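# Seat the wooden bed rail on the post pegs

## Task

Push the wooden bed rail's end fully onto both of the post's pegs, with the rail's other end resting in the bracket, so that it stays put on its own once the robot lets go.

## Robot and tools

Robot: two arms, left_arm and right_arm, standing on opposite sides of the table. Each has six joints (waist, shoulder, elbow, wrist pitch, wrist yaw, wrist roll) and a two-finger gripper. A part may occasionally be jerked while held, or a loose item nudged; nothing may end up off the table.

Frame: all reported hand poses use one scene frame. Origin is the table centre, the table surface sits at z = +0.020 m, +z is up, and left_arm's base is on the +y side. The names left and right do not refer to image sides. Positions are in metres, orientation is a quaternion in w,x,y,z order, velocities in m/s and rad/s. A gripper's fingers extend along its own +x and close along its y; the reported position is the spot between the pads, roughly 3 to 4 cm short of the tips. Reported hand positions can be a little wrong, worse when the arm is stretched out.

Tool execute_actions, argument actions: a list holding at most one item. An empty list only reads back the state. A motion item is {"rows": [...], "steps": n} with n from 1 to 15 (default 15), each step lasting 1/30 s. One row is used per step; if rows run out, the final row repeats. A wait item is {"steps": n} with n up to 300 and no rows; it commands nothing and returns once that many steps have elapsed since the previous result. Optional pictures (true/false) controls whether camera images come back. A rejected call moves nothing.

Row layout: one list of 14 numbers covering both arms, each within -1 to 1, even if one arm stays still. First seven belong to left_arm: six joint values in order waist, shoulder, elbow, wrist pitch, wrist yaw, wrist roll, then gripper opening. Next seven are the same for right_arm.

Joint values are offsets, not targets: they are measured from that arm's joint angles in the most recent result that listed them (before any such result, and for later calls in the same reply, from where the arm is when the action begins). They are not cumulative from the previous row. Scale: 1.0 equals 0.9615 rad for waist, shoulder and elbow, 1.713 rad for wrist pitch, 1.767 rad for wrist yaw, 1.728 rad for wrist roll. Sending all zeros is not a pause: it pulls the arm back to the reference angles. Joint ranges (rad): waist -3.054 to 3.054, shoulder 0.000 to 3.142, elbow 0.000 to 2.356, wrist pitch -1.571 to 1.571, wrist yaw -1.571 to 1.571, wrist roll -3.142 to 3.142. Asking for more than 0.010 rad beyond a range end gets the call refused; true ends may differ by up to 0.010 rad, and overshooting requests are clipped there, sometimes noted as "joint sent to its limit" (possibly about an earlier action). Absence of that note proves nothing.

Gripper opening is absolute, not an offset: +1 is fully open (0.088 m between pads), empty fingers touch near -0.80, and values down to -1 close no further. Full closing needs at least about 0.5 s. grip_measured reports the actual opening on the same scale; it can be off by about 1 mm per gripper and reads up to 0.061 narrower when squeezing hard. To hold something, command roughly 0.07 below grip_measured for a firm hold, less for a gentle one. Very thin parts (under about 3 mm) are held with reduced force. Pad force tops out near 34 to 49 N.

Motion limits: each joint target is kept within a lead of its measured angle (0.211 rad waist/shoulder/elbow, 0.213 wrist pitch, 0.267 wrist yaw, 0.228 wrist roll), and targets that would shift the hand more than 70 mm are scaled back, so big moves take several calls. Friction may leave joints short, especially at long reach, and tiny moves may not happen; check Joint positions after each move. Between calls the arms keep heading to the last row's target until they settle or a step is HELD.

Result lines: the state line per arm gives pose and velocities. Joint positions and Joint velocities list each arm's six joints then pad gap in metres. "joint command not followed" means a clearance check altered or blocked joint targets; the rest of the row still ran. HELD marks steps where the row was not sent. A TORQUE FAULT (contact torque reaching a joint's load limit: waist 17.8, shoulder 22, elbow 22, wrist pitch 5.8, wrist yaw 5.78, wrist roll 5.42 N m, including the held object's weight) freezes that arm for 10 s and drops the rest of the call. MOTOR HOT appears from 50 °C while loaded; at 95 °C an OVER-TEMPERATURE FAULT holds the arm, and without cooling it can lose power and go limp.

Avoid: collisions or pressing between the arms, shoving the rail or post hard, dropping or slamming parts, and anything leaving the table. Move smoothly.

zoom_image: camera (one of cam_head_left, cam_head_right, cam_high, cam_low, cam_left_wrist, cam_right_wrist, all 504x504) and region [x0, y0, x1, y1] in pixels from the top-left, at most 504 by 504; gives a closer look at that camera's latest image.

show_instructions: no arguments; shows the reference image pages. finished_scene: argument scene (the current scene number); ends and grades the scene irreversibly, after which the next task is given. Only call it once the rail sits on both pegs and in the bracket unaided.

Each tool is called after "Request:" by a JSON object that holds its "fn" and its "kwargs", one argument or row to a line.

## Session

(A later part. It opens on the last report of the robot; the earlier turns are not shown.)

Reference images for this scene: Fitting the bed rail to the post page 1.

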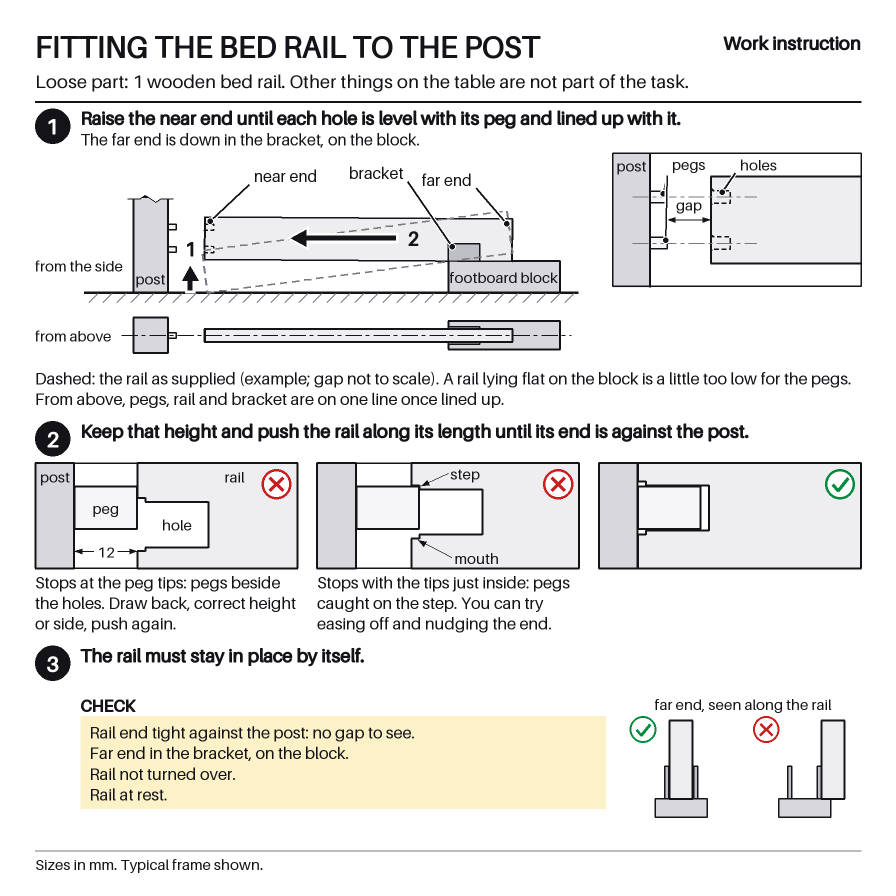

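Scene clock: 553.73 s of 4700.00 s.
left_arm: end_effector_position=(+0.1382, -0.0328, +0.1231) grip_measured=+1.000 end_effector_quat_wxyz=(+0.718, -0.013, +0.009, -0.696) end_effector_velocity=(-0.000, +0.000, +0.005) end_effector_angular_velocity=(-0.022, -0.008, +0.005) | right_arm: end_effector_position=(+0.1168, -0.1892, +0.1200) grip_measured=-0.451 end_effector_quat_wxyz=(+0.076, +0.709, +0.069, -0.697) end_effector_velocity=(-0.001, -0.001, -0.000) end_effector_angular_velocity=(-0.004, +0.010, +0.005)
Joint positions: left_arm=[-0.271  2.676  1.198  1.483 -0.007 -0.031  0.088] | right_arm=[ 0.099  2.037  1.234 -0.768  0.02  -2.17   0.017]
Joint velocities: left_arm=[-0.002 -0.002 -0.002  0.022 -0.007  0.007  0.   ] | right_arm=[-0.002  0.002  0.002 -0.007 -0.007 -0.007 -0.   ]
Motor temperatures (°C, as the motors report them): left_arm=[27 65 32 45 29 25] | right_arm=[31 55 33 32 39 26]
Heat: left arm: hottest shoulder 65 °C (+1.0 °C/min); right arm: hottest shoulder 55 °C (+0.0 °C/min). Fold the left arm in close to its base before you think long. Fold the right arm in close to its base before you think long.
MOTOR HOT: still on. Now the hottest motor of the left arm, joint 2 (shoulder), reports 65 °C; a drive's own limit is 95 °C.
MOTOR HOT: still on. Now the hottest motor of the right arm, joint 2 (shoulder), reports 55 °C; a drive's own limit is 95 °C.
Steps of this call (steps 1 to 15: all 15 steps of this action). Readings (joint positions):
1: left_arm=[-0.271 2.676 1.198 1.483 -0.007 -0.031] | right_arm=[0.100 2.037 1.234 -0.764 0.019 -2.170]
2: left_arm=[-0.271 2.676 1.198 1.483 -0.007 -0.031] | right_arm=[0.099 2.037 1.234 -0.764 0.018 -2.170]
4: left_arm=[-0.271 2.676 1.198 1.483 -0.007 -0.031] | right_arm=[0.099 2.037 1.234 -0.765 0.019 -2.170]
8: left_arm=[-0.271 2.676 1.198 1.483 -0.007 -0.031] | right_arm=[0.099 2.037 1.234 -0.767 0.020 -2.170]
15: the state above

Step down ~0.3 mm and repeat, twice.

Request:
{"fn": "execute_actions", "kwargs": {
  "actions": [
    {"rows":[[0,0,0,0,0,0,1,0.004,0,0,0,-0.003,0,-0.6],[0,0,0,0,0,0,1,0.004,0,0,0,-0.003,0,-0.6],[0,0,0,0,0,0,1,0.004,0.0105,0,0.007,-0.003,0,-0.6]],"steps":15}
  ],
  "pictures": false
}}

Request:
{"fn": "execute_actions", "kwargs": {
  "actions": [
    {"rows":[[0,0,0,0,0,0,1,-0.02,0,0,0,0.012,0,-0.6],[0,0,0,0,0,0,1,-0.03,0,0,0,0.022,0,-0.6],[0,0,0,0,0,0,1,-0.04,0,0,-0.004,0.03,0,-0.6],[0,0,0,0,0,0,1,-0.04,0,0,-0.006,0.03,0,-0.6],[0,0,0,0,0,0,1,-0.04,0,0,-0.008,0.03,0,-0.6],[0,0,0,0,0,0,1,-0.04,0,0,-0.010,0.03,0,-0.6],[0,0,0,0,0,0,1,-0.04,0,0,-0.012,0.03,0,-0.6],[0,0,0,0,0,0,1,-0.04,0,0,-0.013,0.03,0,-0.6],[0,0,0,0,0,0,1,-0.04,0,0,-0.014,0.03,0,-0.6],[0,0,0,0,0,0,1,-0.04,0,0,-0.015,0.03,0,-0.6],[0,0,0,0,0,0,1,-0.04,0,0,-0.016,0.03,0,-0.6],[0,0,0,0,0,0,1,-0.04,0,0,-0.017,0.03,0,-0.6],[0,0,0,0,0,0,1,-0.04,0,0,-0.018,0.03,0,-0.6]],"steps":15}
  ],
  "pictures": false
}}

Request:
{"fn": "execute_actions", "kwargs": {
  "actions": [
    {"rows":[[0,0,0,0,0,0,1,0.004,0,0,0,-0.003,0,-0.6],[0,0,0,0,0,0,1,0.004,0,0,0,-0.003,0,-0.6],[0,0,0,0,0,0,1,0.004,0.0105,0,0.007,-0.003,0,-0.6]],"steps":15}
  ],
  "pictures": false
}}

Request:
{"fn": "execute_actions", "kwargs": {
  "actions": [
    {"rows":[[0,0,0,0,0,0,1,-0.02,0,0,0,0.012,0,-0.6],[0,0,0,0,0,0,1,-0.03,0,0,0,0.022,0,-0.6],[0,0,0,0,0,0,1,-0.04,0,0,-0.004,0.03,0,-0.6],[0,0,0,0,0,0,1,-0.04,0,0,-0.006,0.03,0,-0.6],[0,0,0,0,0,0,1,-0.04,0,0,-0.008,0.03,0,-0.6],[0,0,0,0,0,0,1,-0.04,0,0,-0.010,0.03,0,-0.6],[0,0,0,0,0,0,1,-0.04,0,0,-0.012,0.03,0,-0.6],[0,0,0,0,0,0,1,-0.04,0,0,-0.013,0.03,0,-0.6],[0,0,0,0,0,0,1,-0.04,0,0,-0.014,0.03,0,-0.6],[0,0,0,0,0,0,1,-0.04,0,0,-0.015,0.03,0,-0.6],[0,0,0,0,0,0,1,-0.04,0,0,-0.016,0.03,0,-0.6],[0,0,0,0,0,0,1,-0.04,0,0,-0.017,0.03,0,-0.6],[0,0,0,0,0,0,1,-0.04,0,0,-0.018,0.03,0,-0.6]],"steps":15}
  ],
  "pictures": false
}}

Scene clock: 571.40 s of 4700.00 s.
left_arm: end_effector_position=(+0.1382, -0.0328, +0.1231) grip_measured=+1.000 end_effector_quat_wxyz=(+0.718, -0.013, +0.009, -0.696) end_effector_velocity=(+0.002, +0.002, -0.002) end_effector_angular_velocity=(+0.012, +0.008, +0.010) | right_arm: end_effector_position=(+0.1163, -0.1880, +0.1193) grip_measured=-0.451 end_effector_quat_wxyz=(+0.076, +0.710, +0.071, -0.696) end_effector_velocity=(-0.001, -0.002, +0.000) end_effector_angular_velocity=(-0.004, +0.010, +0.005)
Joint positions: left_arm=[-0.271  2.676  1.198  1.483 -0.007 -0.031  0.088] | right_arm=[ 0.102  2.039  1.234 -0.763  0.02  -2.17   0.017]
Joint velocities: left_arm=[ 0.002 -0.002 -0.007 -0.007 -0.007 -0.007  0.   ] | right_arm=[-0.002 -0.002 -0.002 -0.007 -0.007 -0.007 -0.   ]
Motor temperatures (°C, as the motors report them): left_arm=[26 66 32 45 29 25] | right_arm=[31 55 33 35 39 26]
Heat: left arm: hottest shoulder 66 °C (+1.0 °C/min); right arm: hottest shoulder 55 °C (+0.0 °C/min). Fold the left arm in close to its base before you think long. Fold the right arm in close to its base before you think long.
MOTOR HOT: still on. Now the hottest motor of the left arm, joint 2 (shoulder), reports 66 °C; a drive's own limit is 95 °C.
MOTOR HOT: still on. Now the hottest motor of the right arm, joint 2 (shoulder), reports 55 °C; a drive's own limit is 95 °C.
Steps of this call (steps 1 to 15: the robot went on to your last target; steps 16 to 90: nothing new was sent; then 14.17 s passed at rest; steps 91 to 105: all 15 steps of this action). Readings (joint positions):
91: left_arm=[-0.271 2.676 1.198 1.483 -0.007 -0.031] | right_arm=[0.101 2.037 1.234 -0.768 0.021 -2.170]
92: left_arm=[-0.271 2.676 1.198 1.483 -0.007 -0.031] | right_arm=[0.102 2.037 1.234 -0.767 0.022 -2.170]
94: left_arm=[-0.271 2.676 1.198 1.483 -0.007 -0.031] | right_arm=[0.102 2.038 1.234 -0.766 0.022 -2.170]
98: left_arm=[-0.271 2.676 1.198 1.483 -0.007 -0.031] | right_arm=[0.102 2.038 1.234 -0.765 0.021 -2.170]
105: the state above

Scene clock: 571.90 s of 4700.00 s.
left_arm: end_effector_position=(+0.1382, -0.0328, +0.1231) grip_measured=+1.000 end_effector_quat_wxyz=(+0.718, -0.013, +0.009, -0.696) end_effector_velocity=(+0.002, -0.000, -0.005) end_effector_angular_velocity=(+0.021, +0.023, +0.019) | right_arm: end_effector_position=(+0.1169, -0.1891, +0.1193) grip_measured=-0.451 end_effector_quat_wxyz=(+0.076, +0.709, +0.069, -0.697) end_effector_velocity=(-0.001, -0.001, -0.000) end_effector_angular_velocity=(-0.004, +0.010, +0.020)
Joint positions: left_arm=[-0.271  2.676  1.198  1.483 -0.007 -0.031  0.088] | right_arm=[ 0.099  2.039  1.234 -0.767  0.02  -2.17   0.017]
Joint velocities: left_arm=[-0.002  0.002  0.002 -0.022 -0.022 -0.022  0.   ] | right_arm=[-0.002  0.002  0.002 -0.007 -0.007 -0.022  0.   ]
Motor temperatures (°C, as the motors report them): left_arm=[26 66 32 45 29 25] | right_arm=[31 55 33 35 39 26]
Heat: left arm: hottest shoulder 66 °C (+1.0 °C/min); right arm: hottest shoulder 55 °C (+0.0 °C/min). Fold the left arm in close to its base before you think long. Fold the right arm in close to its base before you think long.
MOTOR HOT: still on. Now the hottest motor of the left arm, joint 2 (shoulder), reports 66 °C; a drive's own limit is 95 °C.
MOTOR HOT: still on. Now the hottest motor of the right arm, joint 2 (shoulder), reports 55 °C; a drive's own limit is 95 °C.
Steps of this call (steps 1 to 15: all 15 steps of this action). Readings (joint positions):
1: left_arm=[-0.271 2.676 1.198 1.483 -0.007 -0.031] | right_arm=[0.101 2.039 1.234 -0.763 0.020 -2.170]
2: left_arm=[-0.271 2.676 1.198 1.483 -0.007 -0.031] | right_arm=[0.100 2.039 1.234 -0.763 0.019 -2.170]
4: left_arm=[-0.271 2.676 1.198 1.483 -0.007 -0.031] | right_arm=[0.099 2.039 1.234 -0.764 0.019 -2.170]
8: left_arm=[-0.271 2.676 1.198 1.483 -0.007 -0.031] | right_arm=[0.099 2.039 1.234 -0.765 0.020 -2.170]
15: the state above

Scene clock: 572.40 s of 4700.00 s.
left_arm: end_effector_position=(+0.1382, -0.0328, +0.1231) grip_measured=+1.000 end_effector_quat_wxyz=(+0.718, -0.013, +0.009, -0.696) end_effector_velocity=(-0.000, +0.000, -0.001) end_effector_angular_velocity=(+0.007, +0.008, +0.005) | right_arm: end_effector_position=(+0.1164, -0.1879, +0.1191) grip_measured=-0.451 end_effector_quat_wxyz=(+0.076, +0.710, +0.071, -0.696) end_effector_velocity=(+0.000, -0.003, -0.001) end_effector_angular_velocity=(-0.009, +0.011, +0.000)
Joint positions: left_arm=[-0.271  2.676  1.198  1.483 -0.007 -0.031  0.088] | right_arm=[ 0.102  2.04   1.234 -0.762  0.021 -2.17   0.017]
Joint velocities: left_arm=[-0.002 -0.002 -0.002 -0.007 -0.007 -0.007  0.   ] | right_arm=[-0.007  0.002 -0.002 -0.007 -0.007 -0.007 -0.   ]
Motor temperatures (°C, as the motors report them): left_arm=[26 66 32 45 29 25] | right_arm=[31 55 33 35 39 26]
Heat: left arm: hottest shoulder 66 °C (+1.0 °C/min); right arm: hottest shoulder 55 °C (+0.0 °C/min). Fold the left arm in close to its base before you think long. Fold the right arm in close to its base before you think long.
MOTOR HOT: still on. Now the hottest motor of the left arm, joint 2 (shoulder), reports 66 °C; a drive's own limit is 95 °C.
MOTOR HOT: still on. Now the hottest motor of the right arm, joint 2 (shoulder), reports 55 °C; a drive's own limit is 95 °C.
Steps of this call (steps 1 to 15: all 15 steps of this action). Readings (joint positions):
1: left_arm=[-0.271 2.676 1.198 1.483 -0.007 -0.031] | right_arm=[0.101 2.039 1.234 -0.766 0.021 -2.170]
2: left_arm=[-0.271 2.676 1.198 1.483 -0.007 -0.031] | right_arm=[0.102 2.039 1.234 -0.766 0.022 -2.170]
4: left_arm=[-0.271 2.676 1.198 1.483 -0.007 -0.031] | right_arm=[0.102 2.040 1.234 -0.764 0.022 -2.170]
8: left_arm=[-0.271 2.676 1.198 1.483 -0.007 -0.031] | right_arm=[0.102 2.040 1.234 -0.763 0.021 -2.170]
15: the state above

Scene clock: 572.90 s of 4700.00 s.
left_arm: end_effector_position=(+0.1382, -0.0328, +0.1231) grip_measured=+1.000 end_effector_quat_wxyz=(+0.718, -0.013, +0.009, -0.696) end_effector_velocity=(-0.002, +0.001, -0.007) end_effector_angular_velocity=(+0.027, +0.008, -0.010) | right_arm: end_effector_position=(+0.1169, -0.1892, +0.1191) grip_measured=-0.451 end_effector_quat_wxyz=(+0.076, +0.709, +0.069, -0.697) end_effector_velocity=(-0.000, -0.006, +0.000) end_effector_angular_velocity=(-0.023, +0.002, +0.020)
Joint positions: left_arm=[-0.271  2.676  1.198  1.483 -0.007 -0.031  0.088] | right_arm=[ 0.099  2.04   1.234 -0.767  0.02  -2.17   0.017]
Joint velocities: left_arm=[-0.002  0.002 -0.002 -0.022  0.007 -0.007  0.   ] | right_arm=[-0.002 -0.002 -0.002 -0.022  0.007 -0.022  0.   ]
Motor temperatures (°C, as the motors report them): left_arm=[26 66 32 45 29 25] | right_arm=[31 55 33 34 39 26]
Heat: left arm: hottest shoulder 66 °C (+1.0 °C/min); right arm: hottest shoulder 55 °C (+0.0 °C/min). Fold the left arm in close to its base before you think long. Fold the right arm in close to its base before you think long.
MOTOR HOT: still on. Now the hottest motor of the left arm, joint 2 (shoulder), reports 66 °C; a drive's own limit is 95 °C.
MOTOR HOT: still on. Now the hottest motor of the right arm, joint 2 (shoulder), reports 55 °C; a drive's own limit is 95 °C.
Steps of this call (steps 1 to 15: all 15 steps of this action). Readings (joint positions):
1: left_arm=[-0.271 2.676 1.198 1.483 -0.007 -0.031] | right_arm=[0.101 2.040 1.234 -0.762 0.020 -2.170]
2: left_arm=[-0.271 2.676 1.198 1.483 -0.007 -0.031] | right_arm=[0.100 2.040 1.234 -0.762 0.019 -2.170]
4: left_arm=[-0.271 2.676 1.198 1.483 -0.007 -0.031] | right_arm=[0.099 2.040 1.234 -0.764 0.019 -2.170]
8: left_arm=[-0.271 2.676 1.198 1.483 -0.007 -0.031] | right_arm=[0.099 2.040 1.234 -0.765 0.020 -2.170]
15: the state above

Request:
{"fn": "execute_actions", "kwargs": {
  "actions": [
    {"rows":[[0,0,0,0,0,0,1,0.004,0,0,0,-0.003,0,-0.6],[0,0,0,0,0,0,1,0.004,0,0,0,-0.003,0,-0.6],[0,0,0,0,0,0,1,0.004,0,0,0.008,-0.003,0,-0.6]],"steps":15}
  ],
  "pictures": false
}}

Request:
{"fn": "execute_actions", "kwargs": {
  "actions": [
    {"rows":[[0,0,0,0,0,0,1,-0.035,0,0,0,0.025,0,-0.6],[0,0,0,0,0,0,1,-0.035,0,0,0,0.025,0,-0.6],[0,0,0,0,0,0,1,-0.035,0,0,0,0.025,0,-0.6],[0,0,0,0,0,0,1,0,0,0,-0.004,0,0,-0.6],[0,0,0,0,0,0,1,0,0,0,-0.004,0,0,-0.6],[0,0,0,0,0,0,1,-0.035,0,0,-0.004,0.025,0,-0.6],[0,0,0,0,0,0,1,-0.035,0,0,-0.004,0.025,0,-0.6],[0,0,0,0,0,0,1,-0.035,0,0,-0.004,0.025,0,-0.6],[0,0,0,0,0,0,1,0,0,0,-0.005,0,0,-0.6],[0,0,0,0,0,0,1,0,0,0,-0.005,0,0,-0.6],[0,0,0,0,0,0,1,-0.035,0,0,-0.005,0.025,0,-0.6],[0,0,0,0,0,0,1,-0.035,0,0,-0.005,0.025,0,-0.6],[0,0,0,0,0,0,1,-0.035,0,0,-0.005,0.025,0,-0.6],[0,0,0,0,0,0,1,0,0,0,-0.006,0,0,-0.6],[0,0,0,0,0,0,1,0,0,0,-0.006,0,0,-0.6]],"steps":15}
  ],
  "pictures": false
}}

Request:
{"fn": "execute_actions", "kwargs": {
  "actions": [
    {"rows":[[0,0,0,0,0,0,1,-0.035,0,0,0,0.025,0,-0.6],[0,0,0,0,0,0,1,-0.035,0,0,0,0.025,0,-0.6],[0,0,0,0,0,0,1,-0.035,0,0,0,0.025,0,-0.6],[0,0,0,0,0,0,1,0,0,0,-0.004,0,0,-0.6],[0,0,0,0,0,0,1,0,0,0,-0.004,0,0,-0.6],[0,0,0,0,0,0,1,-0.035,0,0,-0.004,0.025,0,-0.6],[0,0,0,0,0,0,1,-0.035,0,0,-0.004,0.025,0,-0.6],[0,0,0,0,0,0,1,-0.035,0,0,-0.004,0.025,0,-0.6],[0,0,0,0,0,0,1,0,0,0,-0.005,0,0,-0.6],[0,0,0,0,0,0,1,0,0,0,-0.005,0,0,-0.6],[0,0,0,0,0,0,1,-0.035,0,0,-0.005,0.025,0,-0.6],[0,0,0,0,0,0,1,-0.035,0,0,-0.005,0.025,0,-0.6],[0,0,0,0,0,0,1,-0.035,0,0,-0.005,0.025,0,-0.6],[0,0,0,0,0,0,1,0,0,0,-0.006,0,0,-0.6],[0,0,0,0,0,0,1,0,0,0,-0.006,0,0,-0.6]],"steps":15}
  ],
  "pictures": false
}}

Scene clock: 589.20 s of 4700.00 s.
left_arm: end_effector_position=(+0.1382, -0.0328, +0.1231) grip_measured=+1.000 end_effector_quat_wxyz=(+0.718, -0.013, +0.009, -0.696) end_effector_velocity=(-0.000, +0.000, +0.002) end_effector_angular_velocity=(-0.008, +0.007, +0.005) | right_arm: end_effector_position=(+0.1164, -0.1878, +0.1191) grip_measured=-0.451 end_effector_quat_wxyz=(+0.076, +0.710, +0.071, -0.696) end_effector_velocity=(-0.000, -0.005, +0.002) end_effector_angular_velocity=(-0.019, -0.000, +0.020)
Joint positions: left_arm=[-0.271  2.676  1.198  1.483 -0.007 -0.031  0.088] | right_arm=[ 0.102  2.04   1.234 -0.762  0.021 -2.17   0.017]
Joint velocities: left_arm=[-0.002 -0.002 -0.002  0.007 -0.007 -0.007  0.   ] | right_arm=[-0.002 -0.007 -0.002 -0.022  0.007 -0.022  0.   ]
Motor temperatures (°C, as the motors report them): left_arm=[26 66 32 45 29 25] | right_arm=[31 55 33 36 39 26]
Heat: left arm: hottest shoulder 66 °C (+1.0 °C/min); right arm: hottest shoulder 55 °C (+0.0 °C/min). Fold the left arm in close to its base before you think long. Fold the right arm in close to its base before you think long.
MOTOR HOT: still on. Now the hottest motor of the left arm, joint 2 (shoulder), reports 66 °C; a drive's own limit is 95 °C.
MOTOR HOT: still on. Now the hottest motor of the right arm, joint 2 (shoulder), reports 55 °C; a drive's own limit is 95 °C.
Steps of this call (steps 1 to 15: the robot went on to your last target; steps 16 to 90: nothing new was sent; then 12.80 s passed at rest; steps 91 to 105: all 15 steps of this action). Readings (joint positions):
91: left_arm=[-0.271 2.676 1.198 1.483 -0.007 -0.031] | right_arm=[0.101 2.040 1.234 -0.767 0.021 -2.170]
92: left_arm=[-0.271 2.676 1.198 1.483 -0.007 -0.031] | right_arm=[0.102 2.040 1.234 -0.766 0.023 -2.170]
94: left_arm=[-0.271 2.676 1.198 1.483 -0.007 -0.031] | right_arm=[0.102 2.040 1.234 -0.764 0.022 -2.170]
98: left_arm=[-0.271 2.676 1.198 1.483 -0.007 -0.031] | right_arm=[0.102 2.040 1.234 -0.762 0.021 -2.170]
105: the state above

Scene clock: 589.70 s of 4700.00 s.
left_arm: end_effector_position=(+0.1382, -0.0328, +0.1231) grip_measured=+1.000 end_effector_quat_wxyz=(+0.718, -0.013, +0.009, -0.696) end_effector_velocity=(+0.005, +0.002, -0.006) end_effector_angular_velocity=(+0.027, -0.007, +0.024) | right_arm: end_effector_position=(+0.1165, -0.1884, +0.1191) grip_measured=-0.451 end_effector_quat_wxyz=(+0.077, +0.710, +0.070, -0.696) end_effector_velocity=(-0.001, -0.002, +0.000) end_effector_angular_velocity=(-0.004, +0.010, +0.020)
Joint positions: left_arm=[-0.271  2.676  1.198  1.483 -0.007 -0.031  0.088] | right_arm=[ 0.102  2.04   1.234 -0.764  0.022 -2.17   0.017]
Joint velocities: left_arm=[ 0.002 -0.002 -0.007 -0.022 -0.022  0.007  0.   ] | right_arm=[-0.002 -0.002 -0.002 -0.007 -0.007 -0.022 -0.   ]
Motor temperatures (°C, as the motors report them): left_arm=[26 66 32 45 29 25] | right_arm=[31 55 33 36 39 26]
Heat: left arm: hottest shoulder 66 °C (+1.0 °C/min); right arm: hottest shoulder 55 °C (+0.0 °C/min). Fold the left arm in close to its base before you think long. Fold the right arm in close to its base before you think long.
MOTOR HOT: still on. Now the hottest motor of the left arm, joint 2 (shoulder), reports 66 °C; a drive's own limit is 95 °C.
MOTOR HOT: still on. Now the hottest motor of the right arm, joint 2 (shoulder), reports 55 °C; a drive's own limit is 95 °C.
Steps of this call (steps 1 to 15: all 15 steps of this action). Readings (joint positions):
1: left_arm=[-0.271 2.676 1.198 1.483 -0.007 -0.031] | right_arm=[0.100 2.040 1.234 -0.762 0.020 -2.170]
2: left_arm=[-0.271 2.676 1.198 1.483 -0.007 -0.031] | right_arm=[0.099 2.040 1.234 -0.762 0.018 -2.170]
4: left_arm=[-0.271 2.676 1.198 1.483 -0.007 -0.031] | right_arm=[0.101 2.040 1.234 -0.763 0.019 -2.170]
8: left_arm=[-0.271 2.676 1.198 1.483 -0.007 -0.031] | right_arm=[0.100 2.040 1.234 -0.764 0.020 -2.170]
15: the state above

Scene clock: 590.20 s of 4700.00 s.
left_arm: end_effector_position=(+0.1382, -0.0328, +0.1231) grip_measured=+1.000 end_effector_quat_wxyz=(+0.718, -0.013, +0.009, -0.696) end_effector_velocity=(-0.000, +0.000, +0.002) end_effector_angular_velocity=(-0.008, +0.022, +0.005) | right_arm: end_effector_position=(+0.1165, -0.1885, +0.1191) grip_measured=-0.451 end_effector_quat_wxyz=(+0.077, +0.710, +0.070, -0.696) end_effector_velocity=(-0.003, +0.004, +0.001) end_effector_angular_velocity=(+0.020, +0.016, +0.010)
Joint positions: left_arm=[-0.271  2.676  1.198  1.483 -0.007 -0.031  0.088] | right_arm=[ 0.102  2.04   1.234 -0.765  0.022 -2.17   0.017]
Joint velocities: left_arm=[-0.002 -0.002 -0.002  0.007 -0.007 -0.022  0.   ] | right_arm=[ 0.002 -0.002  0.002  0.007 -0.022 -0.007  0.   ]
Motor temperatures (°C, as the motors report them): left_arm=[26 66 32 45 29 25] | right_arm=[31 55 33 36 39 26]
Heat: left arm: hottest shoulder 66 °C (+1.0 °C/min); right arm: hottest shoulder 55 °C (+0.0 °C/min). Fold the left arm in close to its base before you think long. Fold the right arm in close to its base before you think long.
MOTOR HOT: still on. Now the hottest motor of the left arm, joint 2 (shoulder), reports 66 °C; a drive's own limit is 95 °C.
MOTOR HOT: still on. Now the hottest motor of the right arm, joint 2 (shoulder), reports 55 °C; a drive's own limit is 95 °C.
Steps of this call (steps 1 to 15: all 15 steps of this action). Readings (joint positions):
1: left_arm=[-0.271 2.676 1.198 1.483 -0.007 -0.031] | right_arm=[0.101 2.040 1.234 -0.764 0.021 -2.170]
2: left_arm=[-0.271 2.676 1.198 1.483 -0.007 -0.031] | right_arm=[0.100 2.040 1.234 -0.764 0.021 -2.170]
4: left_arm=[-0.271 2.676 1.198 1.483 -0.007 -0.031] | right_arm=[0.101 2.040 1.234 -0.764 0.021 -2.170]
8: left_arm=[-0.271 2.676 1.198 1.483 -0.007 -0.031] | right_arm=[0.100 2.040 1.234 -0.764 0.021 -2.170]
15: the state above

Request:
{"fn": "execute_actions", "kwargs": {
  "actions": [
    {"rows":[[0,0,0,0,0,0,1,0,-0.02,-0.01,0.007,0,0,-0.6],[0,0,0,0,0,0,1,0,-0.04,-0.02,0.0135,0,0,-0.6]],"steps":15}
  ],
  "pictures": false
}}

Request:
{"fn": "execute_actions", "kwargs": {
  "actions": [
    {"rows":[[0,0,0,0,0,0,1,-0.035,0,0,0,0.025,0,-0.6],[0,0,0,0,0,0,1,-0.035,0,0,0,0.025,0,-0.6],[0,0,0,0,0,0,1,-0.035,0,0,0,0.025,0,-0.6],[0,0,0,0,0,0,1,0,0,0,-0.004,0,0,-0.6],[0,0,0,0,0,0,1,0,0,0,-0.004,0,0,-0.6],[0,0,0,0,0,0,1,-0.035,0,0,-0.004,0.025,0,-0.6],[0,0,0,0,0,0,1,-0.035,0,0,-0.004,0.025,0,-0.6],[0,0,0,0,0,0,1,-0.035,0,0,-0.004,0.025,0,-0.6],[0,0,0,0,0,0,1,0,0,0,-0.005,0,0,-0.6],[0,0,0,0,0,0,1,0,0,0,-0.005,0,0,-0.6],[0,0,0,0,0,0,1,-0.035,0,0,-0.005,0.025,0,-0.6],[0,0,0,0,0,0,1,-0.035,0,0,-0.005,0.025,0,-0.6],[0,0,0,0,0,0,1,-0.035,0,0,-0.005,0.025,0,-0.6],[0,0,0,0,0,0,1,0,0,0,-0.006,0,0,-0.6],[0,0,0,0,0,0,1,0,0,0,-0.006,0,0,-0.6]],"steps":15}
  ],
  "pictures": false
}}

Request:
{"fn": "execute_actions", "kwargs": {
  "actions": [
    {"rows":[[0,0,0,0,0,0,1,-0.035,0,0,0,0.025,0,-0.6],[0,0,0,0,0,0,1,-0.035,0,0,0,0.025,0,-0.6],[0,0,0,0,0,0,1,-0.035,0,0,0,0.025,0,-0.6],[0,0,0,0,0,0,1,0,0,0,-0.0045,0,0,-0.6],[0,0,0,0,0,0,1,0,0,0,-0.0045,0,0,-0.6],[0,0,0,0,0,0,1,-0.035,0,0,-0.0045,0.025,0,-0.6],[0,0,0,0,0,0,1,-0.035,0,0,-0.0045,0.025,0,-0.6],[0,0,0,0,0,0,1,-0.035,0,0,-0.0045,0.025,0,-0.6],[0,0,0,0,0,0,1,0,0,0,-0.0055,0,0,-0.6],[0,0,0,0,0,0,1,0,0,0,-0.0055,0,0,-0.6],[0,0,0,0,0,0,1,-0.035,0,0,-0.0055,0.025,0,-0.6],[0,0,0,0,0,0,1,-0.035,0,0,-0.0055,0.025,0,-0.6],[0,0,0,0,0,0,1,-0.035,0,0,-0.0055,0.025,0,-0.6],[0,0,0,0,0,0,1,0,0,0,-0.0065,0,0,-0.6],[0,0,0,0,0,0,1,0,0,0,-0.0065,0,0,-0.6]],"steps":15}
  ],
  "pictures": false
}}

Scene clock: 606.60 s of 4700.00 s.
left_arm: end_effector_position=(+0.1382, -0.0328, +0.1231) grip_measured=+1.000 end_effector_quat_wxyz=(+0.718, -0.013, +0.009, -0.696) end_effector_velocity=(-0.000, -0.001, +0.004) end_effector_angular_velocity=(-0.012, +0.007, +0.005) | right_arm: end_effector_position=(+0.1165, -0.1884, +0.1194) grip_measured=-0.451 end_effector_quat_wxyz=(+0.073, +0.712, +0.074, -0.694) end_effector_velocity=(-0.002, +0.001, -0.001) end_effector_angular_velocity=(+0.010, +0.019, +0.005)
Joint positions: left_arm=[-0.271  2.676  1.198  1.483 -0.007 -0.031  0.088] | right_arm=[ 0.102  2.03   1.22  -0.747  0.021 -2.17   0.017]
Joint velocities: left_arm=[-0.002 -0.002  0.002  0.007 -0.007 -0.007  0.   ] | right_arm=[-0.002  0.002 -0.002  0.007 -0.022 -0.007 -0.   ]
Motor temperatures (°C, as the motors report them): left_arm=[26 66 32 45 29 25] | right_arm=[30 55 33 34 35 26]
Heat: left arm: hottest shoulder 66 °C (+1.0 °C/min); right arm: hottest shoulder 55 °C (+0.0 °C/min). Fold the left arm in close to its base before you think long. Fold the right arm in close to its base before you think long.
MOTOR HOT: still on. Now the hottest motor of the left arm, joint 2 (shoulder), reports 66 °C; a drive's own limit is 95 °C.
MOTOR HOT: still on. Now the hottest motor of the right arm, joint 2 (shoulder), reports 55 °C; a drive's own limit is 95 °C.
Steps of this call (steps 1 to 15: the robot went on to your last target; steps 16 to 90: nothing new was sent; then 12.90 s passed at rest; steps 91 to 105: all 15 steps of this action). Readings (joint positions):
91: left_arm=[-0.271 2.676 1.198 1.483 -0.007 -0.031] | right_arm=[0.102 2.040 1.234 -0.764 0.021 -2.170]
92: left_arm=[-0.271 2.676 1.198 1.483 -0.007 -0.031] | right_arm=[0.102 2.038 1.232 -0.762 0.021 -2.170]
94: left_arm=[-0.271 2.676 1.198 1.483 -0.007 -0.031] | right_arm=[0.102 2.034 1.226 -0.754 0.021 -2.170]
98: left_arm=[-0.271 2.676 1.198 1.483 -0.007 -0.031] | right_arm=[0.102 2.031 1.221 -0.748 0.021 -2.170]
105: the state above

Scene clock: 607.10 s of 4700.00 s.
left_arm: end_effector_position=(+0.1382, -0.0328, +0.1231) grip_measured=+1.000 end_effector_quat_wxyz=(+0.718, -0.013, +0.009, -0.696) end_effector_velocity=(+0.002, -0.001, +0.000) end_effector_angular_velocity=(+0.002, +0.022, +0.019) | right_arm: end_effector_position=(+0.1166, -0.1887, +0.1194) grip_measured=-0.451 end_effector_quat_wxyz=(+0.073, +0.712, +0.074, -0.694) end_effector_velocity=(-0.002, -0.008, -0.002) end_effector_angular_velocity=(-0.026, +0.019, -0.015)
Joint positions: left_arm=[-0.271  2.676  1.198  1.483 -0.007 -0.031  0.088] | right_arm=[ 0.101  2.03   1.22  -0.748  0.021 -2.17   0.017]
Joint velocities: left_arm=[-0.002 -0.002  0.002 -0.007 -0.022 -0.022  0.   ] | right_arm=[-0.007  0.002 -0.007 -0.022 -0.007  0.007  0.   ]
Motor temperatures (°C, as the motors report them): left_arm=[26 66 32 45 29 25] | right_arm=[30 55 33 34 35 26]
Heat: left arm: hottest shoulder 66 °C (+1.0 °C/min); right arm: hottest shoulder 55 °C (+0.0 °C/min). Fold the left arm in close to its base before you think long. Fold the right arm in close to its base before you think long.
MOTOR HOT: still on. Now the hottest motor of the left arm, joint 2 (shoulder), reports 66 °C; a drive's own limit is 95 °C.
MOTOR HOT: still on. Now the hottest motor of the right arm, joint 2 (shoulder), reports 55 °C; a drive's own limit is 95 °C.
Steps of this call (steps 1 to 15: all 15 steps of this action). Readings (joint positions):
1: left_arm=[-0.271 2.676 1.198 1.483 -0.007 -0.031] | right_arm=[0.100 2.030 1.220 -0.747 0.020 -2.170]
2: left_arm=[-0.271 2.676 1.198 1.483 -0.007 -0.031] | right_arm=[0.099 2.030 1.220 -0.747 0.019 -2.170]
4: left_arm=[-0.271 2.676 1.198 1.483 -0.007 -0.031] | right_arm=[0.100 2.030 1.220 -0.747 0.019 -2.170]
8: left_arm=[-0.271 2.676 1.198 1.483 -0.007 -0.031] | right_arm=[0.099 2.030 1.220 -0.747 0.020 -2.170]
15: the state above

Scene clock: 607.60 s of 4700.00 s.
left_arm: end_effector_position=(+0.1382, -0.0328, +0.1231) grip_measured=+1.000 end_effector_quat_wxyz=(+0.718, -0.013, +0.009, -0.696) end_effector_velocity=(-0.002, +0.001, +0.000) end_effector_angular_velocity=(+0.007, +0.007, -0.010) | right_arm: end_effector_position=(+0.1166, -0.1888, +0.1194) grip_measured=-0.451 end_effector_quat_wxyz=(+0.072, +0.712, +0.074, -0.695) end_effector_velocity=(-0.003, -0.002, -0.001) end_effector_angular_velocity=(-0.009, +0.011, +0.010)
Joint positions: left_arm=[-0.271  2.676  1.198  1.483 -0.007 -0.031  0.088] | right_arm=[ 0.101  2.03   1.22  -0.748  0.02  -2.17   0.017]
Joint velocities: left_arm=[-0.002 -0.007 -0.007 -0.007  0.007 -0.007  0.   ] | right_arm=[ 0.002  0.002 -0.002 -0.007 -0.007 -0.007  0.   ]
Motor temperatures (°C, as the motors report them): left_arm=[26 66 32 45 29 25] | right_arm=[30 55 33 34 35 26]
Heat: left arm: hottest shoulder 66 °C (+1.0 °C/min); right arm: hottest shoulder 55 °C (+0.0 °C/min). Fold the left arm in close to its base before you think long. Fold the right arm in close to its base before you think long.
MOTOR HOT: still on. Now the hottest motor of the left arm, joint 2 (shoulder), reports 66 °C; a drive's own limit is 95 °C.
MOTOR HOT: still on. Now the hottest motor of the right arm, joint 2 (shoulder), reports 55 °C; a drive's own limit is 95 °C.
Steps of this call (steps 1 to 15: all 15 steps of this action). Readings (joint positions):
1: left_arm=[-0.271 2.676 1.198 1.483 -0.007 -0.031] | right_arm=[0.100 2.030 1.220 -0.748 0.021 -2.170]
2: left_arm=[-0.271 2.676 1.198 1.483 -0.007 -0.031] | right_arm=[0.099 2.030 1.220 -0.748 0.020 -2.170]
4: left_arm=[-0.271 2.676 1.198 1.483 -0.007 -0.031] | right_arm=[0.101 2.030 1.220 -0.748 0.020 -2.170]
8: left_arm=[-0.271 2.676 1.198 1.483 -0.007 -0.031] | right_arm=[0.099 2.030 1.220 -0.748 0.020 -2.170]
15: the state above

Request:
{"fn": "execute_actions", "kwargs": {
  "actions": [
    {"rows":[[0,0,0,0,0,0,1,0,0,0,0.006,0,0,-0.6],[0,0,0,0,0,0,1,0,0,0,0.006,0,0,-0.6],[0,0,0,0,0,0,1,0,0,0,0.006,0,0,-0.6],[0,0,0,0,0,0,1,0,0,0,0.006,0,0,-0.6],[0,0,0,0,0,0,1,0,0,0,0.006,0,0,-0.6],[0,0,0,0,0,0,1,-0.035,0,0,0.006,0.025,0,-0.6],[0,0,0,0,0,0,1,-0.035,0,0,0.006,0.025,0,-0.6],[0,0,0,0,0,0,1,-0.035,0,0,0.006,0.025,0,-0.6],[0,0,0,0,0,0,1,0,0,0,0.0075,0,0,-0.6],[0,0,0,0,0,0,1,0,0,0,0.0075,0,0,-0.6],[0,0,0,0,0,0,1,-0.035,0,0,0.0075,0.025,0,-0.6],[0,0,0,0,0,0,1,-0.035,0,0,0.0075,0.025,0,-0.6],[0,0,0,0,0,0,1,-0.035,0,0,0.0075,0.025,0,-0.6],[0,0,0,0,0,0,1,0,0,0,0.009,0,0,-0.6],[0,0,0,0,0,0,1,0,0,0,0.009,0,0,-0.6]],"steps":15}
  ],
  "pictures": false
}}

Request:
{"fn": "execute_actions", "kwargs": {
  "actions": [
    {"rows":[[0,0,0,0,0,0,1,-0.035,0,0,0.003,0.025,0,-0.6],[0,0,0,0,0,0,1,-0.035,0,0,0.003,0.025,0,-0.6],[0,0,0,0,0,0,1,-0.035,0,0,0.003,0.025,0,-0.6],[0,0,0,0,0,0,1,0,0,0,0.005,0,0,-0.6],[0,0,0,0,0,0,1,0,0,0,0.005,0,0,-0.6],[0,0,0,0,0,0,1,-0.035,0,0,0.005,0.025,0,-0.6],[0,0,0,0,0,0,1,-0.035,0,0,0.005,0.025,0,-0.6],[0,0,0,0,0,0,1,-0.035,0,0,0.005,0.025,0,-0.6],[0,0,0,0,0,0,1,0,0,0,0.0065,0,0,-0.6],[0,0,0,0,0,0,1,0,0,0,0.0065,0,0,-0.6],[0,0,0,0,0,0,1,-0.035,0,0,0.0065,0.025,0,-0.6],[0,0,0,0,0,0,1,-0.035,0,0,0.0065,0.025,0,-0.6],[0,0,0,0,0,0,1,-0.035,0,0,0.0065,0.025,0,-0.6],[0,0,0,0,0,0,1,0,0,0,0.0065,0,0,-0.6],[0,0,0,0,0,0,1,0,0,0,0.0065,0,0,-0.6]],"steps":15}
  ],
  "pictures": false
}}

Scene clock: 619.80 s of 4700.00 s.
left_arm: end_effector_position=(+0.1382, -0.0328, +0.1231) grip_measured=+1.000 end_effector_quat_wxyz=(+0.718, -0.013, +0.009, -0.696) end_effector_velocity=(+0.002, -0.000, -0.002) end_effector_angular_velocity=(+0.017, +0.008, +0.010) | right_arm: end_effector_position=(+0.1168, -0.1883, +0.1194) grip_measured=-0.451 end_effector_quat_wxyz=(+0.071, +0.712, +0.074, -0.694) end_effector_velocity=(+0.001, -0.002, -0.002) end_effector_angular_velocity=(-0.005, -0.006, -0.010)
Joint positions: left_arm=[-0.271  2.676  1.198  1.483 -0.007 -0.031  0.088] | right_arm=[ 0.1    2.03   1.22  -0.746  0.02  -2.17   0.017]
Joint velocities: left_arm=[ 0.002 -0.007 -0.002 -0.022 -0.007 -0.007  0.   ] | right_arm=[-0.002  0.002 -0.007  0.007  0.007  0.007 -0.   ]
Motor temperatures (°C, as the motors report them): left_arm=[26 67 32 45 29 25] | right_arm=[29 55 33 34 34 26]
Heat: left arm: hottest shoulder 67 °C (+1.0 °C/min); right arm: hottest shoulder 55 °C (+0.0 °C/min). Fold the left arm in close to its base before you think long. Fold the right arm in close to its base before you think long.
MOTOR HOT: still on. Now the hottest motor of the left arm, joint 2 (shoulder), reports 67 °C; a drive's own limit is 95 °C.
MOTOR HOT: still on. Now the hottest motor of the right arm, joint 2 (shoulder), reports 55 °C; a drive's own limit is 95 °C.
Steps of this call (steps 1 to 15: the robot went on to your last target; steps 16 to 90: nothing new was sent; then 8.70 s passed at rest; steps 91 to 105: all 15 steps of this action). Readings (joint positions):
91: left_arm=[-0.271 2.676 1.198 1.483 -0.007 -0.031] | right_arm=[0.101 2.030 1.220 -0.748 0.020 -2.170]
92: left_arm=[-0.271 2.676 1.198 1.483 -0.007 -0.031] | right_arm=[0.101 2.030 1.220 -0.747 0.020 -2.170]
94: left_arm=[-0.271 2.676 1.198 1.483 -0.007 -0.031] | right_arm=[0.101 2.030 1.220 -0.747 0.020 -2.170]
98: left_arm=[-0.271 2.676 1.198 1.483 -0.007 -0.031] | right_arm=[0.098 2.030 1.220 -0.746 0.018 -2.170]
105: the state above

Scene clock: 620.30 s of 4700.00 s.
left_arm: end_effector_position=(+0.1382, -0.0328, +0.1231) grip_measured=+1.000 end_effector_quat_wxyz=(+0.718, -0.013, +0.009, -0.696) end_effector_velocity=(-0.000, +0.000, +0.002) end_effector_angular_velocity=(-0.008, +0.007, +0.005) | right_arm: end_effector_position=(+0.1168, -0.1883, +0.1194) grip_measured=-0.451 end_effector_quat_wxyz=(+0.071, +0.712, +0.074, -0.694) end_effector_velocity=(-0.001, -0.002, +0.000) end_effector_angular_velocity=(-0.004, +0.010, +0.005)
Joint positions: left_arm=[-0.271  2.676  1.198  1.483 -0.007 -0.031  0.088] | right_arm=[ 0.1    2.03   1.22  -0.746  0.02  -2.17   0.017]
Joint velocities: left_arm=[-0.002 -0.002 -0.002  0.007 -0.007 -0.007  0.   ] | right_arm=[-0.002 -0.002 -0.002 -0.007 -0.007 -0.007 -0.   ]
Motor temperatures (°C, as the motors report them): left_arm=[26 67 32 45 29 25] | right_arm=[29 55 33 34 34 26]
Heat: left arm: hottest shoulder 67 °C (+1.0 °C/min); right arm: hottest shoulder 55 °C (+0.0 °C/min). Fold the left arm in close to its base before you think long. Fold the right arm in close to its base before you think long.
MOTOR HOT: still on. Now the hottest motor of the left arm, joint 2 (shoulder), reports 67 °C; a drive's own limit is 95 °C.
MOTOR HOT: still on. Now the hottest motor of the right arm, joint 2 (shoulder), reports 55 °C; a drive's own limit is 95 °C.
Steps of this call (steps 1 to 15: all 15 steps of this action). Readings (joint positions):
1: left_arm=[-0.271 2.676 1.198 1.483 -0.007 -0.031] | right_arm=[0.099 2.030 1.220 -0.746 0.020 -2.170]
2: left_arm=[-0.271 2.676 1.198 1.483 -0.007 -0.031] | right_arm=[0.099 2.030 1.220 -0.746 0.020 -2.170]
4: left_arm=[-0.271 2.676 1.198 1.483 -0.007 -0.031] | right_arm=[0.100 2.030 1.220 -0.746 0.020 -2.170]
8: left_arm=[-0.271 2.676 1.198 1.483 -0.007 -0.031] | right_arm=[0.099 2.030 1.220 -0.746 0.019 -2.170]
15: the state above

Request:
{"fn": "execute_actions", "kwargs": {
  "actions": [
    {"rows":[[0,0,0,0,0,0,1,0.002,0.014,0.024,-0.005,0,0,-0.6]],"steps":15}
  ],
  "pictures": false
}}

Request:
{"fn": "execute_actions", "kwargs": {
  "actions": [
    {"rows":[[0,0,0,0,0,0,1,-0.035,0,0,0,0.025,0,-0.6],[0,0,0,0,0,0,1,-0.035,0,0,0,0.025,0,-0.6],[0,0,0,0,0,0,1,-0.035,0,0,0,0.025,0,-0.6],[0,0,0,0,0,0,1,0,0,0,-0.0045,0,0,-0.6],[0,0,0,0,0,0,1,0,0,0,-0.0045,0,0,-0.6],[0,0,0,0,0,0,1,-0.035,0,0,-0.0045,0.025,0,-0.6],[0,0,0,0,0,0,1,-0.035,0,0,-0.0045,0.025,0,-0.6],[0,0,0,0,0,0,1,-0.035,0,0,-0.0045,0.025,0,-0.6],[0,0,0,0,0,0,1,0,0,0,-0.0055,0,0,-0.6],[0,0,0,0,0,0,1,0,0,0,-0.0055,0,0,-0.6],[0,0,0,0,0,0,1,-0.035,0,0,-0.0055,0.025,0,-0.6],[0,0,0,0,0,0,1,-0.035,0,0,-0.0055,0.025,0,-0.6],[0,0,0,0,0,0,1,-0.035,0,0,-0.0055,0.025,0,-0.6],[0,0,0,0,0,0,1,0,0,0,-0.0065,0,0,-0.6],[0,0,0,0,0,0,1,0,0,0,-0.0065,0,0,-0.6]],"steps":15}
  ],
  "pictures": false
}}

Request:
{"fn": "execute_actions", "kwargs": {
  "actions": [
    {"rows":[[0,0,0,0,0,0,1,-0.035,0,0,0,0.025,0,-0.6],[0,0,0,0,0,0,1,-0.035,0,0,0,0.025,0,-0.6],[0,0,0,0,0,0,1,-0.035,0,0,0,0.025,0,-0.6],[0,0,0,0,0,0,1,0,0,0,-0.0045,0,0,-0.6],[0,0,0,0,0,0,1,0,0,0,-0.0045,0,0,-0.6],[0,0,0,0,0,0,1,-0.035,0,0,-0.0045,0.025,0,-0.6],[0,0,0,0,0,0,1,-0.035,0,0,-0.0045,0.025,0,-0.6],[0,0,0,0,0,0,1,-0.035,0,0,-0.0045,0.025,0,-0.6],[0,0,0,0,0,0,1,0,0,0,-0.0055,0,0,-0.6],[0,0,0,0,0,0,1,0,0,0,-0.0055,0,0,-0.6],[0,0,0,0,0,0,1,-0.035,0,0,-0.0055,0.025,0,-0.6],[0,0,0,0,0,0,1,-0.035,0,0,-0.0055,0.025,0,-0.6],[0,0,0,0,0,0,1,-0.035,0,0,-0.0055,0.025,0,-0.6],[0,0,0,0,0,0,1,0,0,0,-0.0065,0,0,-0.6],[0,0,0,0,0,0,1,0,0,0,-0.0065,0,0,-0.6]],"steps":15}
  ],
  "pictures": false
}}

Scene clock: 639.07 s of 4700.00 s.
left_arm: end_effector_position=(+0.1382, -0.0328, +0.1231) grip_measured=+1.000 end_effector_quat_wxyz=(+0.718, -0.013, +0.009, -0.696) end_effector_velocity=(-0.000, +0.000, -0.001) end_effector_angular_velocity=(+0.007, +0.008, +0.005) | right_arm: end_effector_position=(+0.1166, -0.1885, +0.1191) grip_measured=-0.451 end_effector_quat_wxyz=(+0.073, +0.711, +0.073, -0.696) end_effector_velocity=(-0.001, -0.002, +0.000) end_effector_angular_velocity=(-0.005, +0.010, +0.034)
Joint positions: left_arm=[-0.271  2.676  1.198  1.483 -0.007 -0.031  0.088] | right_arm=[ 0.1    2.034  1.225 -0.753  0.019 -2.17   0.017]
Joint velocities: left_arm=[-0.002 -0.002 -0.002 -0.007 -0.007 -0.007  0.   ] | right_arm=[-0.002 -0.002 -0.002 -0.007 -0.007 -0.037  0.   ]
Motor temperatures (°C, as the motors report them): left_arm=[26 67 32 46 28 25] | right_arm=[29 55 33 34 32 26]
Heat: left arm: hottest shoulder 67 °C (+1.0 °C/min); right arm: hottest shoulder 55 °C (+0.0 °C/min). Fold the left arm in close to its base before you think long. Fold the right arm in close to its base before you think long.
MOTOR HOT: still on. Now the hottest motor of the left arm, joint 2 (shoulder), reports 67 °C; a drive's own limit is 95 °C.
MOTOR HOT: still on. Now the hottest motor of the right arm, joint 2 (shoulder), reports 55 °C; a drive's own limit is 95 °C.
Steps of this call (steps 1 to 15: the robot went on to your last target; steps 16 to 90: nothing new was sent; then 15.27 s passed at rest; steps 91 to 105: all 15 steps of this action). Readings (joint positions):
91: left_arm=[-0.271 2.676 1.198 1.483 -0.007 -0.031] | right_arm=[0.100 2.030 1.220 -0.746 0.019 -2.170]
92: left_arm=[-0.271 2.676 1.198 1.483 -0.007 -0.031] | right_arm=[0.100 2.031 1.220 -0.747 0.019 -2.170]
94: left_arm=[-0.271 2.676 1.198 1.483 -0.007 -0.031] | right_arm=[0.100 2.032 1.222 -0.749 0.019 -2.170]
98: left_arm=[-0.271 2.676 1.198 1.483 -0.007 -0.031] | right_arm=[0.100 2.033 1.224 -0.752 0.019 -2.170]
105: the state above

Scene clock: 639.57 s of 4700.00 s.
left_arm: end_effector_position=(+0.1382, -0.0328, +0.1231) grip_measured=+1.000 end_effector_quat_wxyz=(+0.718, -0.013, +0.009, -0.696) end_effector_velocity=(-0.000, +0.000, -0.004) end_effector_angular_velocity=(+0.021, +0.023, +0.005) | right_arm: end_effector_position=(+0.1166, -0.1887, +0.1191) grip_measured=-0.451 end_effector_quat_wxyz=(+0.074, +0.711, +0.072, -0.696) end_effector_velocity=(+0.000, -0.004, -0.001) end_effector_angular_velocity=(-0.015, -0.002, +0.019)
Joint positions: left_arm=[-0.271  2.676  1.198  1.483 -0.007 -0.031  0.088] | right_arm=[ 0.1    2.034  1.225 -0.754  0.02  -2.17   0.017]
Joint velocities: left_arm=[-0.002 -0.002 -0.002 -0.022 -0.007 -0.022  0.   ] | right_arm=[-0.002 -0.002 -0.007 -0.007  0.007 -0.022 -0.   ]
Motor temperatures (°C, as the motors report them): left_arm=[26 67 32 46 28 25] | right_arm=[29 55 33 34 32 26]
Heat: left arm: hottest shoulder 67 °C (+1.0 °C/min); right arm: hottest shoulder 55 °C (+0.0 °C/min). Fold the left arm in close to its base before you think long. Fold the right arm in close to its base before you think long.
MOTOR HOT: still on. Now the hottest motor of the left arm, joint 2 (shoulder), reports 67 °C; a drive's own limit is 95 °C.
MOTOR HOT: still on. Now the hottest motor of the right arm, joint 2 (shoulder), reports 55 °C; a drive's own limit is 95 °C.
Steps of this call (steps 1 to 15: all 15 steps of this action). Readings (joint positions):
1: left_arm=[-0.271 2.676 1.198 1.483 -0.007 -0.031] | right_arm=[0.099 2.034 1.225 -0.753 0.018 -2.170]
2: left_arm=[-0.271 2.676 1.198 1.483 -0.007 -0.031] | right_arm=[0.098 2.034 1.225 -0.753 0.018 -2.170]
4: left_arm=[-0.271 2.676 1.198 1.483 -0.007 -0.031] | right_arm=[0.099 2.034 1.225 -0.754 0.018 -2.170]
8: left_arm=[-0.271 2.676 1.198 1.483 -0.007 -0.031] | right_arm=[0.099 2.034 1.225 -0.754 0.019 -2.170]
15: the state above

Scene clock: 640.07 s of 4700.00 s.
left_arm: end_effector_position=(+0.1382, -0.0328, +0.1231) grip_measured=+1.000 end_effector_quat_wxyz=(+0.718, -0.013, +0.009, -0.696) end_effector_velocity=(-0.000, +0.000, -0.001) end_effector_angular_velocity=(+0.007, +0.022, +0.005) | right_arm: end_effector_position=(+0.1166, -0.1888, +0.1191) grip_measured=-0.451 end_effector_quat_wxyz=(+0.074, +0.711, +0.072, -0.696) end_effector_velocity=(-0.001, -0.002, +0.000) end_effector_angular_velocity=(-0.004, +0.010, +0.005)
Joint positions: left_arm=[-0.271  2.676  1.198  1.483 -0.007 -0.031  0.088] | right_arm=[ 0.1    2.034  1.225 -0.755  0.02  -2.17   0.017]
Joint velocities: left_arm=[-0.002 -0.002 -0.002 -0.007 -0.007 -0.022  0.   ] | right_arm=[-0.002 -0.002 -0.002 -0.007 -0.007 -0.007 -0.   ]
Motor temperatures (°C, as the motors report them): left_arm=[26 67 32 46 28 25] | right_arm=[29 55 33 34 32 26]
Heat: left arm: hottest shoulder 67 °C (+1.0 °C/min); right arm: hottest shoulder 55 °C (+0.0 °C/min). Fold the left arm in close to its base before you think long. Fold the right arm in close to its base before you think long.
MOTOR HOT: still on. Now the hottest motor of the left arm, joint 2 (shoulder), reports 67 °C; a drive's own limit is 95 °C.
MOTOR HOT: still on. Now the hottest motor of the right arm, joint 2 (shoulder), reports 55 °C; a drive's own limit is 95 °C.
Steps of this call (steps 1 to 15: all 15 steps of this action). Readings (joint positions):
1: left_arm=[-0.271 2.676 1.198 1.483 -0.007 -0.031] | right_arm=[0.099 2.034 1.225 -0.754 0.020 -2.170]
2: left_arm=[-0.271 2.676 1.198 1.483 -0.007 -0.031] | right_arm=[0.099 2.034 1.225 -0.754 0.019 -2.170]
4: left_arm=[-0.271 2.676 1.198 1.483 -0.007 -0.031] | right_arm=[0.100 2.034 1.225 -0.754 0.019 -2.170]
8: left_arm=[-0.271 2.676 1.198 1.483 -0.007 -0.031] | right_arm=[0.099 2.034 1.225 -0.754 0.019 -2.170]
15: the state above

Request:
{"fn": "execute_actions", "kwargs": {
  "actions": [
    {"rows":[[0,0,0,0,0,0,1,0.002,-0.02,-0.01,0.006,0,0,-0.6],[0,0,0,0,0,0,1,0.002,-0.038,-0.02,0.0128,0,0,-0.6]],"steps":15}
  ],
  "pictures": false
}}

Request:
{"fn": "execute_actions", "kwargs": {
  "actions": [
    {"rows":[[0,0,0,0,0,0,1,0,-0.02,-0.01,0.006,0,0,-0.6],[0,0,0,0,0,0,1,0,-0.038,-0.02,0.0128,0,0,-0.6]],"steps":15}
  ],
  "pictures": false
}}

Request:
{"fn": "execute_actions", "kwargs": {
  "actions": [
    {"rows":[[0,0,0,0,0,0,1,0,0,0,-0.013,0,0,-0.6]],"steps":12}
  ],
  "pictures": false
}}

Request:
{"fn": "execute_actions", "kwargs": {
  "actions": [
    {"rows":[[0,0,0,0,0,0,1,0,0,0,0.018,0,0,-0.6]],"steps":15}
  ],
  "pictures": false
}}

Scene clock: 656.17 s of 4700.00 s.
left_arm: end_effector_position=(+0.1382, -0.0328, +0.1231) grip_measured=+1.000 end_effector_quat_wxyz=(+0.718, -0.013, +0.009, -0.696) end_effector_velocity=(+0.002, +0.000, -0.004) end_effector_angular_velocity=(+0.022, +0.008, +0.020) | right_arm: end_effector_position=(+0.1164, -0.1887, +0.1193) grip_measured=-0.451 end_effector_quat_wxyz=(+0.070, +0.713, +0.076, -0.694) end_effector_velocity=(-0.004, -0.004, +0.000) end_effector_angular_velocity=(-0.017, +0.015, -0.019)
Joint positions: left_arm=[-0.271  2.676  1.198  1.483 -0.007 -0.031  0.088] | right_arm=[ 0.101  2.025  1.212 -0.738  0.019 -2.17   0.017]
Joint velocities: left_arm=[-0.002 -0.002 -0.002 -0.022 -0.022 -0.007  0.   ] | right_arm=[ 0.002 -0.002 -0.002 -0.022 -0.007  0.022  0.   ]
Motor temperatures (°C, as the motors report them): left_arm=[26 67 32 46 28 25] | right_arm=[28 55 33 33 31 26]
Heat: left arm: hottest shoulder 67 °C (+1.0 °C/min); right arm: hottest shoulder 55 °C (+0.0 °C/min). Fold the left arm in close to its base before you think long. Fold the right arm in close to its base before you think long.
MOTOR HOT: still on. Now the hottest motor of the left arm, joint 2 (shoulder), reports 67 °C; a drive's own limit is 95 °C.
MOTOR HOT: still on. Now the hottest motor of the right arm, joint 2 (shoulder), reports 55 °C; a drive's own limit is 95 °C.
Steps of this call (steps 1 to 15: the robot went on to your last target; steps 16 to 90: nothing new was sent; then 12.60 s passed at rest; steps 91 to 105: all 15 steps of this action). Readings (joint positions):
91: left_arm=[-0.271 2.676 1.198 1.483 -0.007 -0.031] | right_arm=[0.101 2.034 1.225 -0.754 0.019 -2.170]
92: left_arm=[-0.271 2.676 1.198 1.483 -0.007 -0.031] | right_arm=[0.101 2.033 1.223 -0.752 0.019 -2.170]
94: left_arm=[-0.271 2.676 1.198 1.483 -0.007 -0.031] | right_arm=[0.101 2.029 1.218 -0.745 0.019 -2.170]
98: left_arm=[-0.271 2.676 1.198 1.483 -0.007 -0.031] | right_arm=[0.101 2.026 1.213 -0.739 0.019 -2.170]
105: the state above

Scene clock: 656.67 s of 4700.00 s.
left_arm: end_effector_position=(+0.1382, -0.0328, +0.1231) grip_measured=+1.000 end_effector_quat_wxyz=(+0.718, -0.013, +0.009, -0.696) end_effector_velocity=(-0.002, -0.000, +0.002) end_effector_angular_velocity=(+0.002, +0.007, -0.010) | right_arm: end_effector_position=(+0.1164, -0.1890, +0.1192) grip_measured=-0.451 end_effector_quat_wxyz=(+0.066, +0.714, +0.079, -0.692) end_effector_velocity=(+0.002, +0.000, +0.000) end_effector_angular_velocity=(+0.009, +0.004, +0.000)
Joint positions: left_arm=[-0.271  2.676  1.198  1.483 -0.007 -0.031  0.088] | right_arm=[ 0.1    2.016  1.198 -0.721  0.019 -2.17   0.017]
Joint velocities: left_arm=[-0.002 -0.007 -0.002 -0.007  0.007 -0.007  0.   ] | right_arm=[-0.007 -0.002 -0.002  0.007 -0.007 -0.007  0.   ]
Motor temperatures (°C, as the motors report them): left_arm=[26 67 32 46 28 25] | right_arm=[28 55 33 33 31 26]
Heat: left arm: hottest shoulder 67 °C (+1.0 °C/min); right arm: hottest shoulder 55 °C (+0.0 °C/min). Fold the left arm in close to its base before you think long. Fold the right arm in close to its base before you think long.
MOTOR HOT: still on. Now the hottest motor of the left arm, joint 2 (shoulder), reports 67 °C; a drive's own limit is 95 °C.
MOTOR HOT: still on. Now the hottest motor of the right arm, joint 2 (shoulder), reports 55 °C; a drive's own limit is 95 °C.
Steps of this call (steps 1 to 15: all 15 steps of this action). Readings (joint positions):
1: left_arm=[-0.271 2.676 1.198 1.483 -0.007 -0.031] | right_arm=[0.101 2.025 1.211 -0.736 0.019 -2.170]
2: left_arm=[-0.271 2.676 1.198 1.483 -0.007 -0.031] | right_arm=[0.101 2.022 1.208 -0.732 0.019 -2.170]
4: left_arm=[-0.271 2.676 1.198 1.483 -0.007 -0.031] | right_arm=[0.100 2.019 1.202 -0.726 0.019 -2.170]
8: left_arm=[-0.271 2.676 1.198 1.483 -0.007 -0.031] | right_arm=[0.100 2.017 1.199 -0.722 0.019 -2.170]
15: the state above

Scene clock: 657.07 s of 4700.00 s.
left_arm: end_effector_position=(+0.1382, -0.0328, +0.1231) grip_measured=+1.000 end_effector_quat_wxyz=(+0.718, -0.013, +0.009, -0.696) end_effector_velocity=(-0.000, -0.001, +0.000) end_effector_angular_velocity=(+0.002, +0.007, +0.005) | right_arm: end_effector_position=(+0.1157, -0.1903, +0.1192) grip_measured=-0.451 end_effector_quat_wxyz=(+0.068, +0.713, +0.078, -0.694) end_effector_velocity=(-0.003, -0.002, -0.001) end_effector_angular_velocity=(-0.003, +0.025, -0.009)
Joint positions: left_arm=[-0.271  2.676  1.198  1.483 -0.007 -0.031  0.088] | right_arm=[ 0.1    2.016  1.198 -0.728  0.018 -2.17   0.017]
Joint velocities: left_arm=[-0.002 -0.002  0.002 -0.007 -0.007 -0.007  0.   ] | right_arm=[-0.002  0.002 -0.002 -0.007 -0.022  0.007  0.   ]
Motor temperatures (°C, as the motors report them): left_arm=[26 67 32 46 28 25] | right_arm=[28 55 33 33 31 26]
Heat: left arm: hottest shoulder 67 °C (+1.0 °C/min); right arm: hottest shoulder 55 °C (+0.0 °C/min). Fold the left arm in close to its base before you think long. Fold the right arm in close to its base before you think long.
MOTOR HOT: still on. Now the hottest motor of the left arm, joint 2 (shoulder), reports 67 °C; a drive's own limit is 95 °C.
MOTOR HOT: still on. Now the hottest motor of the right arm, joint 2 (shoulder), reports 55 °C; a drive's own limit is 95 °C.
Steps of this call (steps 1 to 12: all 12 steps of this action). Readings (joint positions):
1: left_arm=[-0.271 2.676 1.198 1.483 -0.007 -0.031] | right_arm=[0.100 2.016 1.198 -0.722 0.019 -2.170]
2: left_arm=[-0.271 2.676 1.198 1.483 -0.007 -0.031] | right_arm=[0.100 2.016 1.198 -0.724 0.019 -2.170]
4: left_arm=[-0.271 2.676 1.198 1.483 -0.007 -0.031] | right_arm=[0.100 2.016 1.198 -0.727 0.018 -2.170]
8: left_arm=[-0.271 2.676 1.198 1.483 -0.007 -0.031] | right_arm=[0.100 2.016 1.198 -0.728 0.018 -2.170]
12: the state above

Scene clock: 657.57 s of 4700.00 s.
left_arm: end_effector_position=(+0.1382, -0.0328, +0.1231) grip_measured=+1.000 end_effector_quat_wxyz=(+0.718, -0.013, +0.009, -0.696) end_effector_velocity=(-0.000, +0.000, -0.001) end_effector_angular_velocity=(+0.007, +0.008, +0.005) | right_arm: end_effector_position=(+0.1162, -0.1880, +0.1191) grip_measured=-0.451 end_effector_quat_wxyz=(+0.064, +0.714, +0.081, -0.692) end_effector_velocity=(-0.003, -0.001, +0.002) end_effector_angular_velocity=(+0.006, +0.021, +0.006)
Joint positions: left_arm=[-0.271  2.676  1.198  1.483 -0.007 -0.031  0.088] | right_arm=[ 0.1    2.016  1.197 -0.716  0.015 -2.17   0.017]
Joint velocities: left_arm=[-0.002 -0.002 -0.002 -0.007 -0.007 -0.007  0.   ] | right_arm=[-0.002 -0.007 -0.002 -0.007 -0.022 -0.007 -0.   ]
Motor temperatures (°C, as the motors report them): left_arm=[26 67 32 46 28 25] | right_arm=[28 55 33 33 31 26]
Heat: left arm: hottest shoulder 67 °C (+1.0 °C/min); right arm: hottest shoulder 55 °C (+0.0 °C/min). Fold the left arm in close to its base before you think long. Fold the right arm in close to its base before you think long.
MOTOR HOT: still on. Now the hottest motor of the left arm, joint 2 (shoulder), reports 67 °C; a drive's own limit is 95 °C.
MOTOR HOT: still on. Now the hottest motor of the right arm, joint 2 (shoulder), reports 55 °C; a drive's own limit is 95 °C.
Steps of this call (steps 1 to 15: all 15 steps of this action). Readings (joint positions):
1: left_arm=[-0.271 2.676 1.198 1.483 -0.007 -0.031] | right_arm=[0.100 2.016 1.198 -0.726 0.018 -2.170]
2: left_arm=[-0.271 2.676 1.198 1.483 -0.007 -0.031] | right_arm=[0.100 2.016 1.198 -0.725 0.018 -2.170]
4: left_arm=[-0.271 2.676 1.198 1.483 -0.007 -0.031] | right_arm=[0.100 2.016 1.198 -0.719 0.015 -2.170]
8: left_arm=[-0.271 2.676 1.198 1.483 -0.007 -0.031] | right_arm=[0.100 2.016 1.198 -0.717 0.015 -2.170]
15: the state above


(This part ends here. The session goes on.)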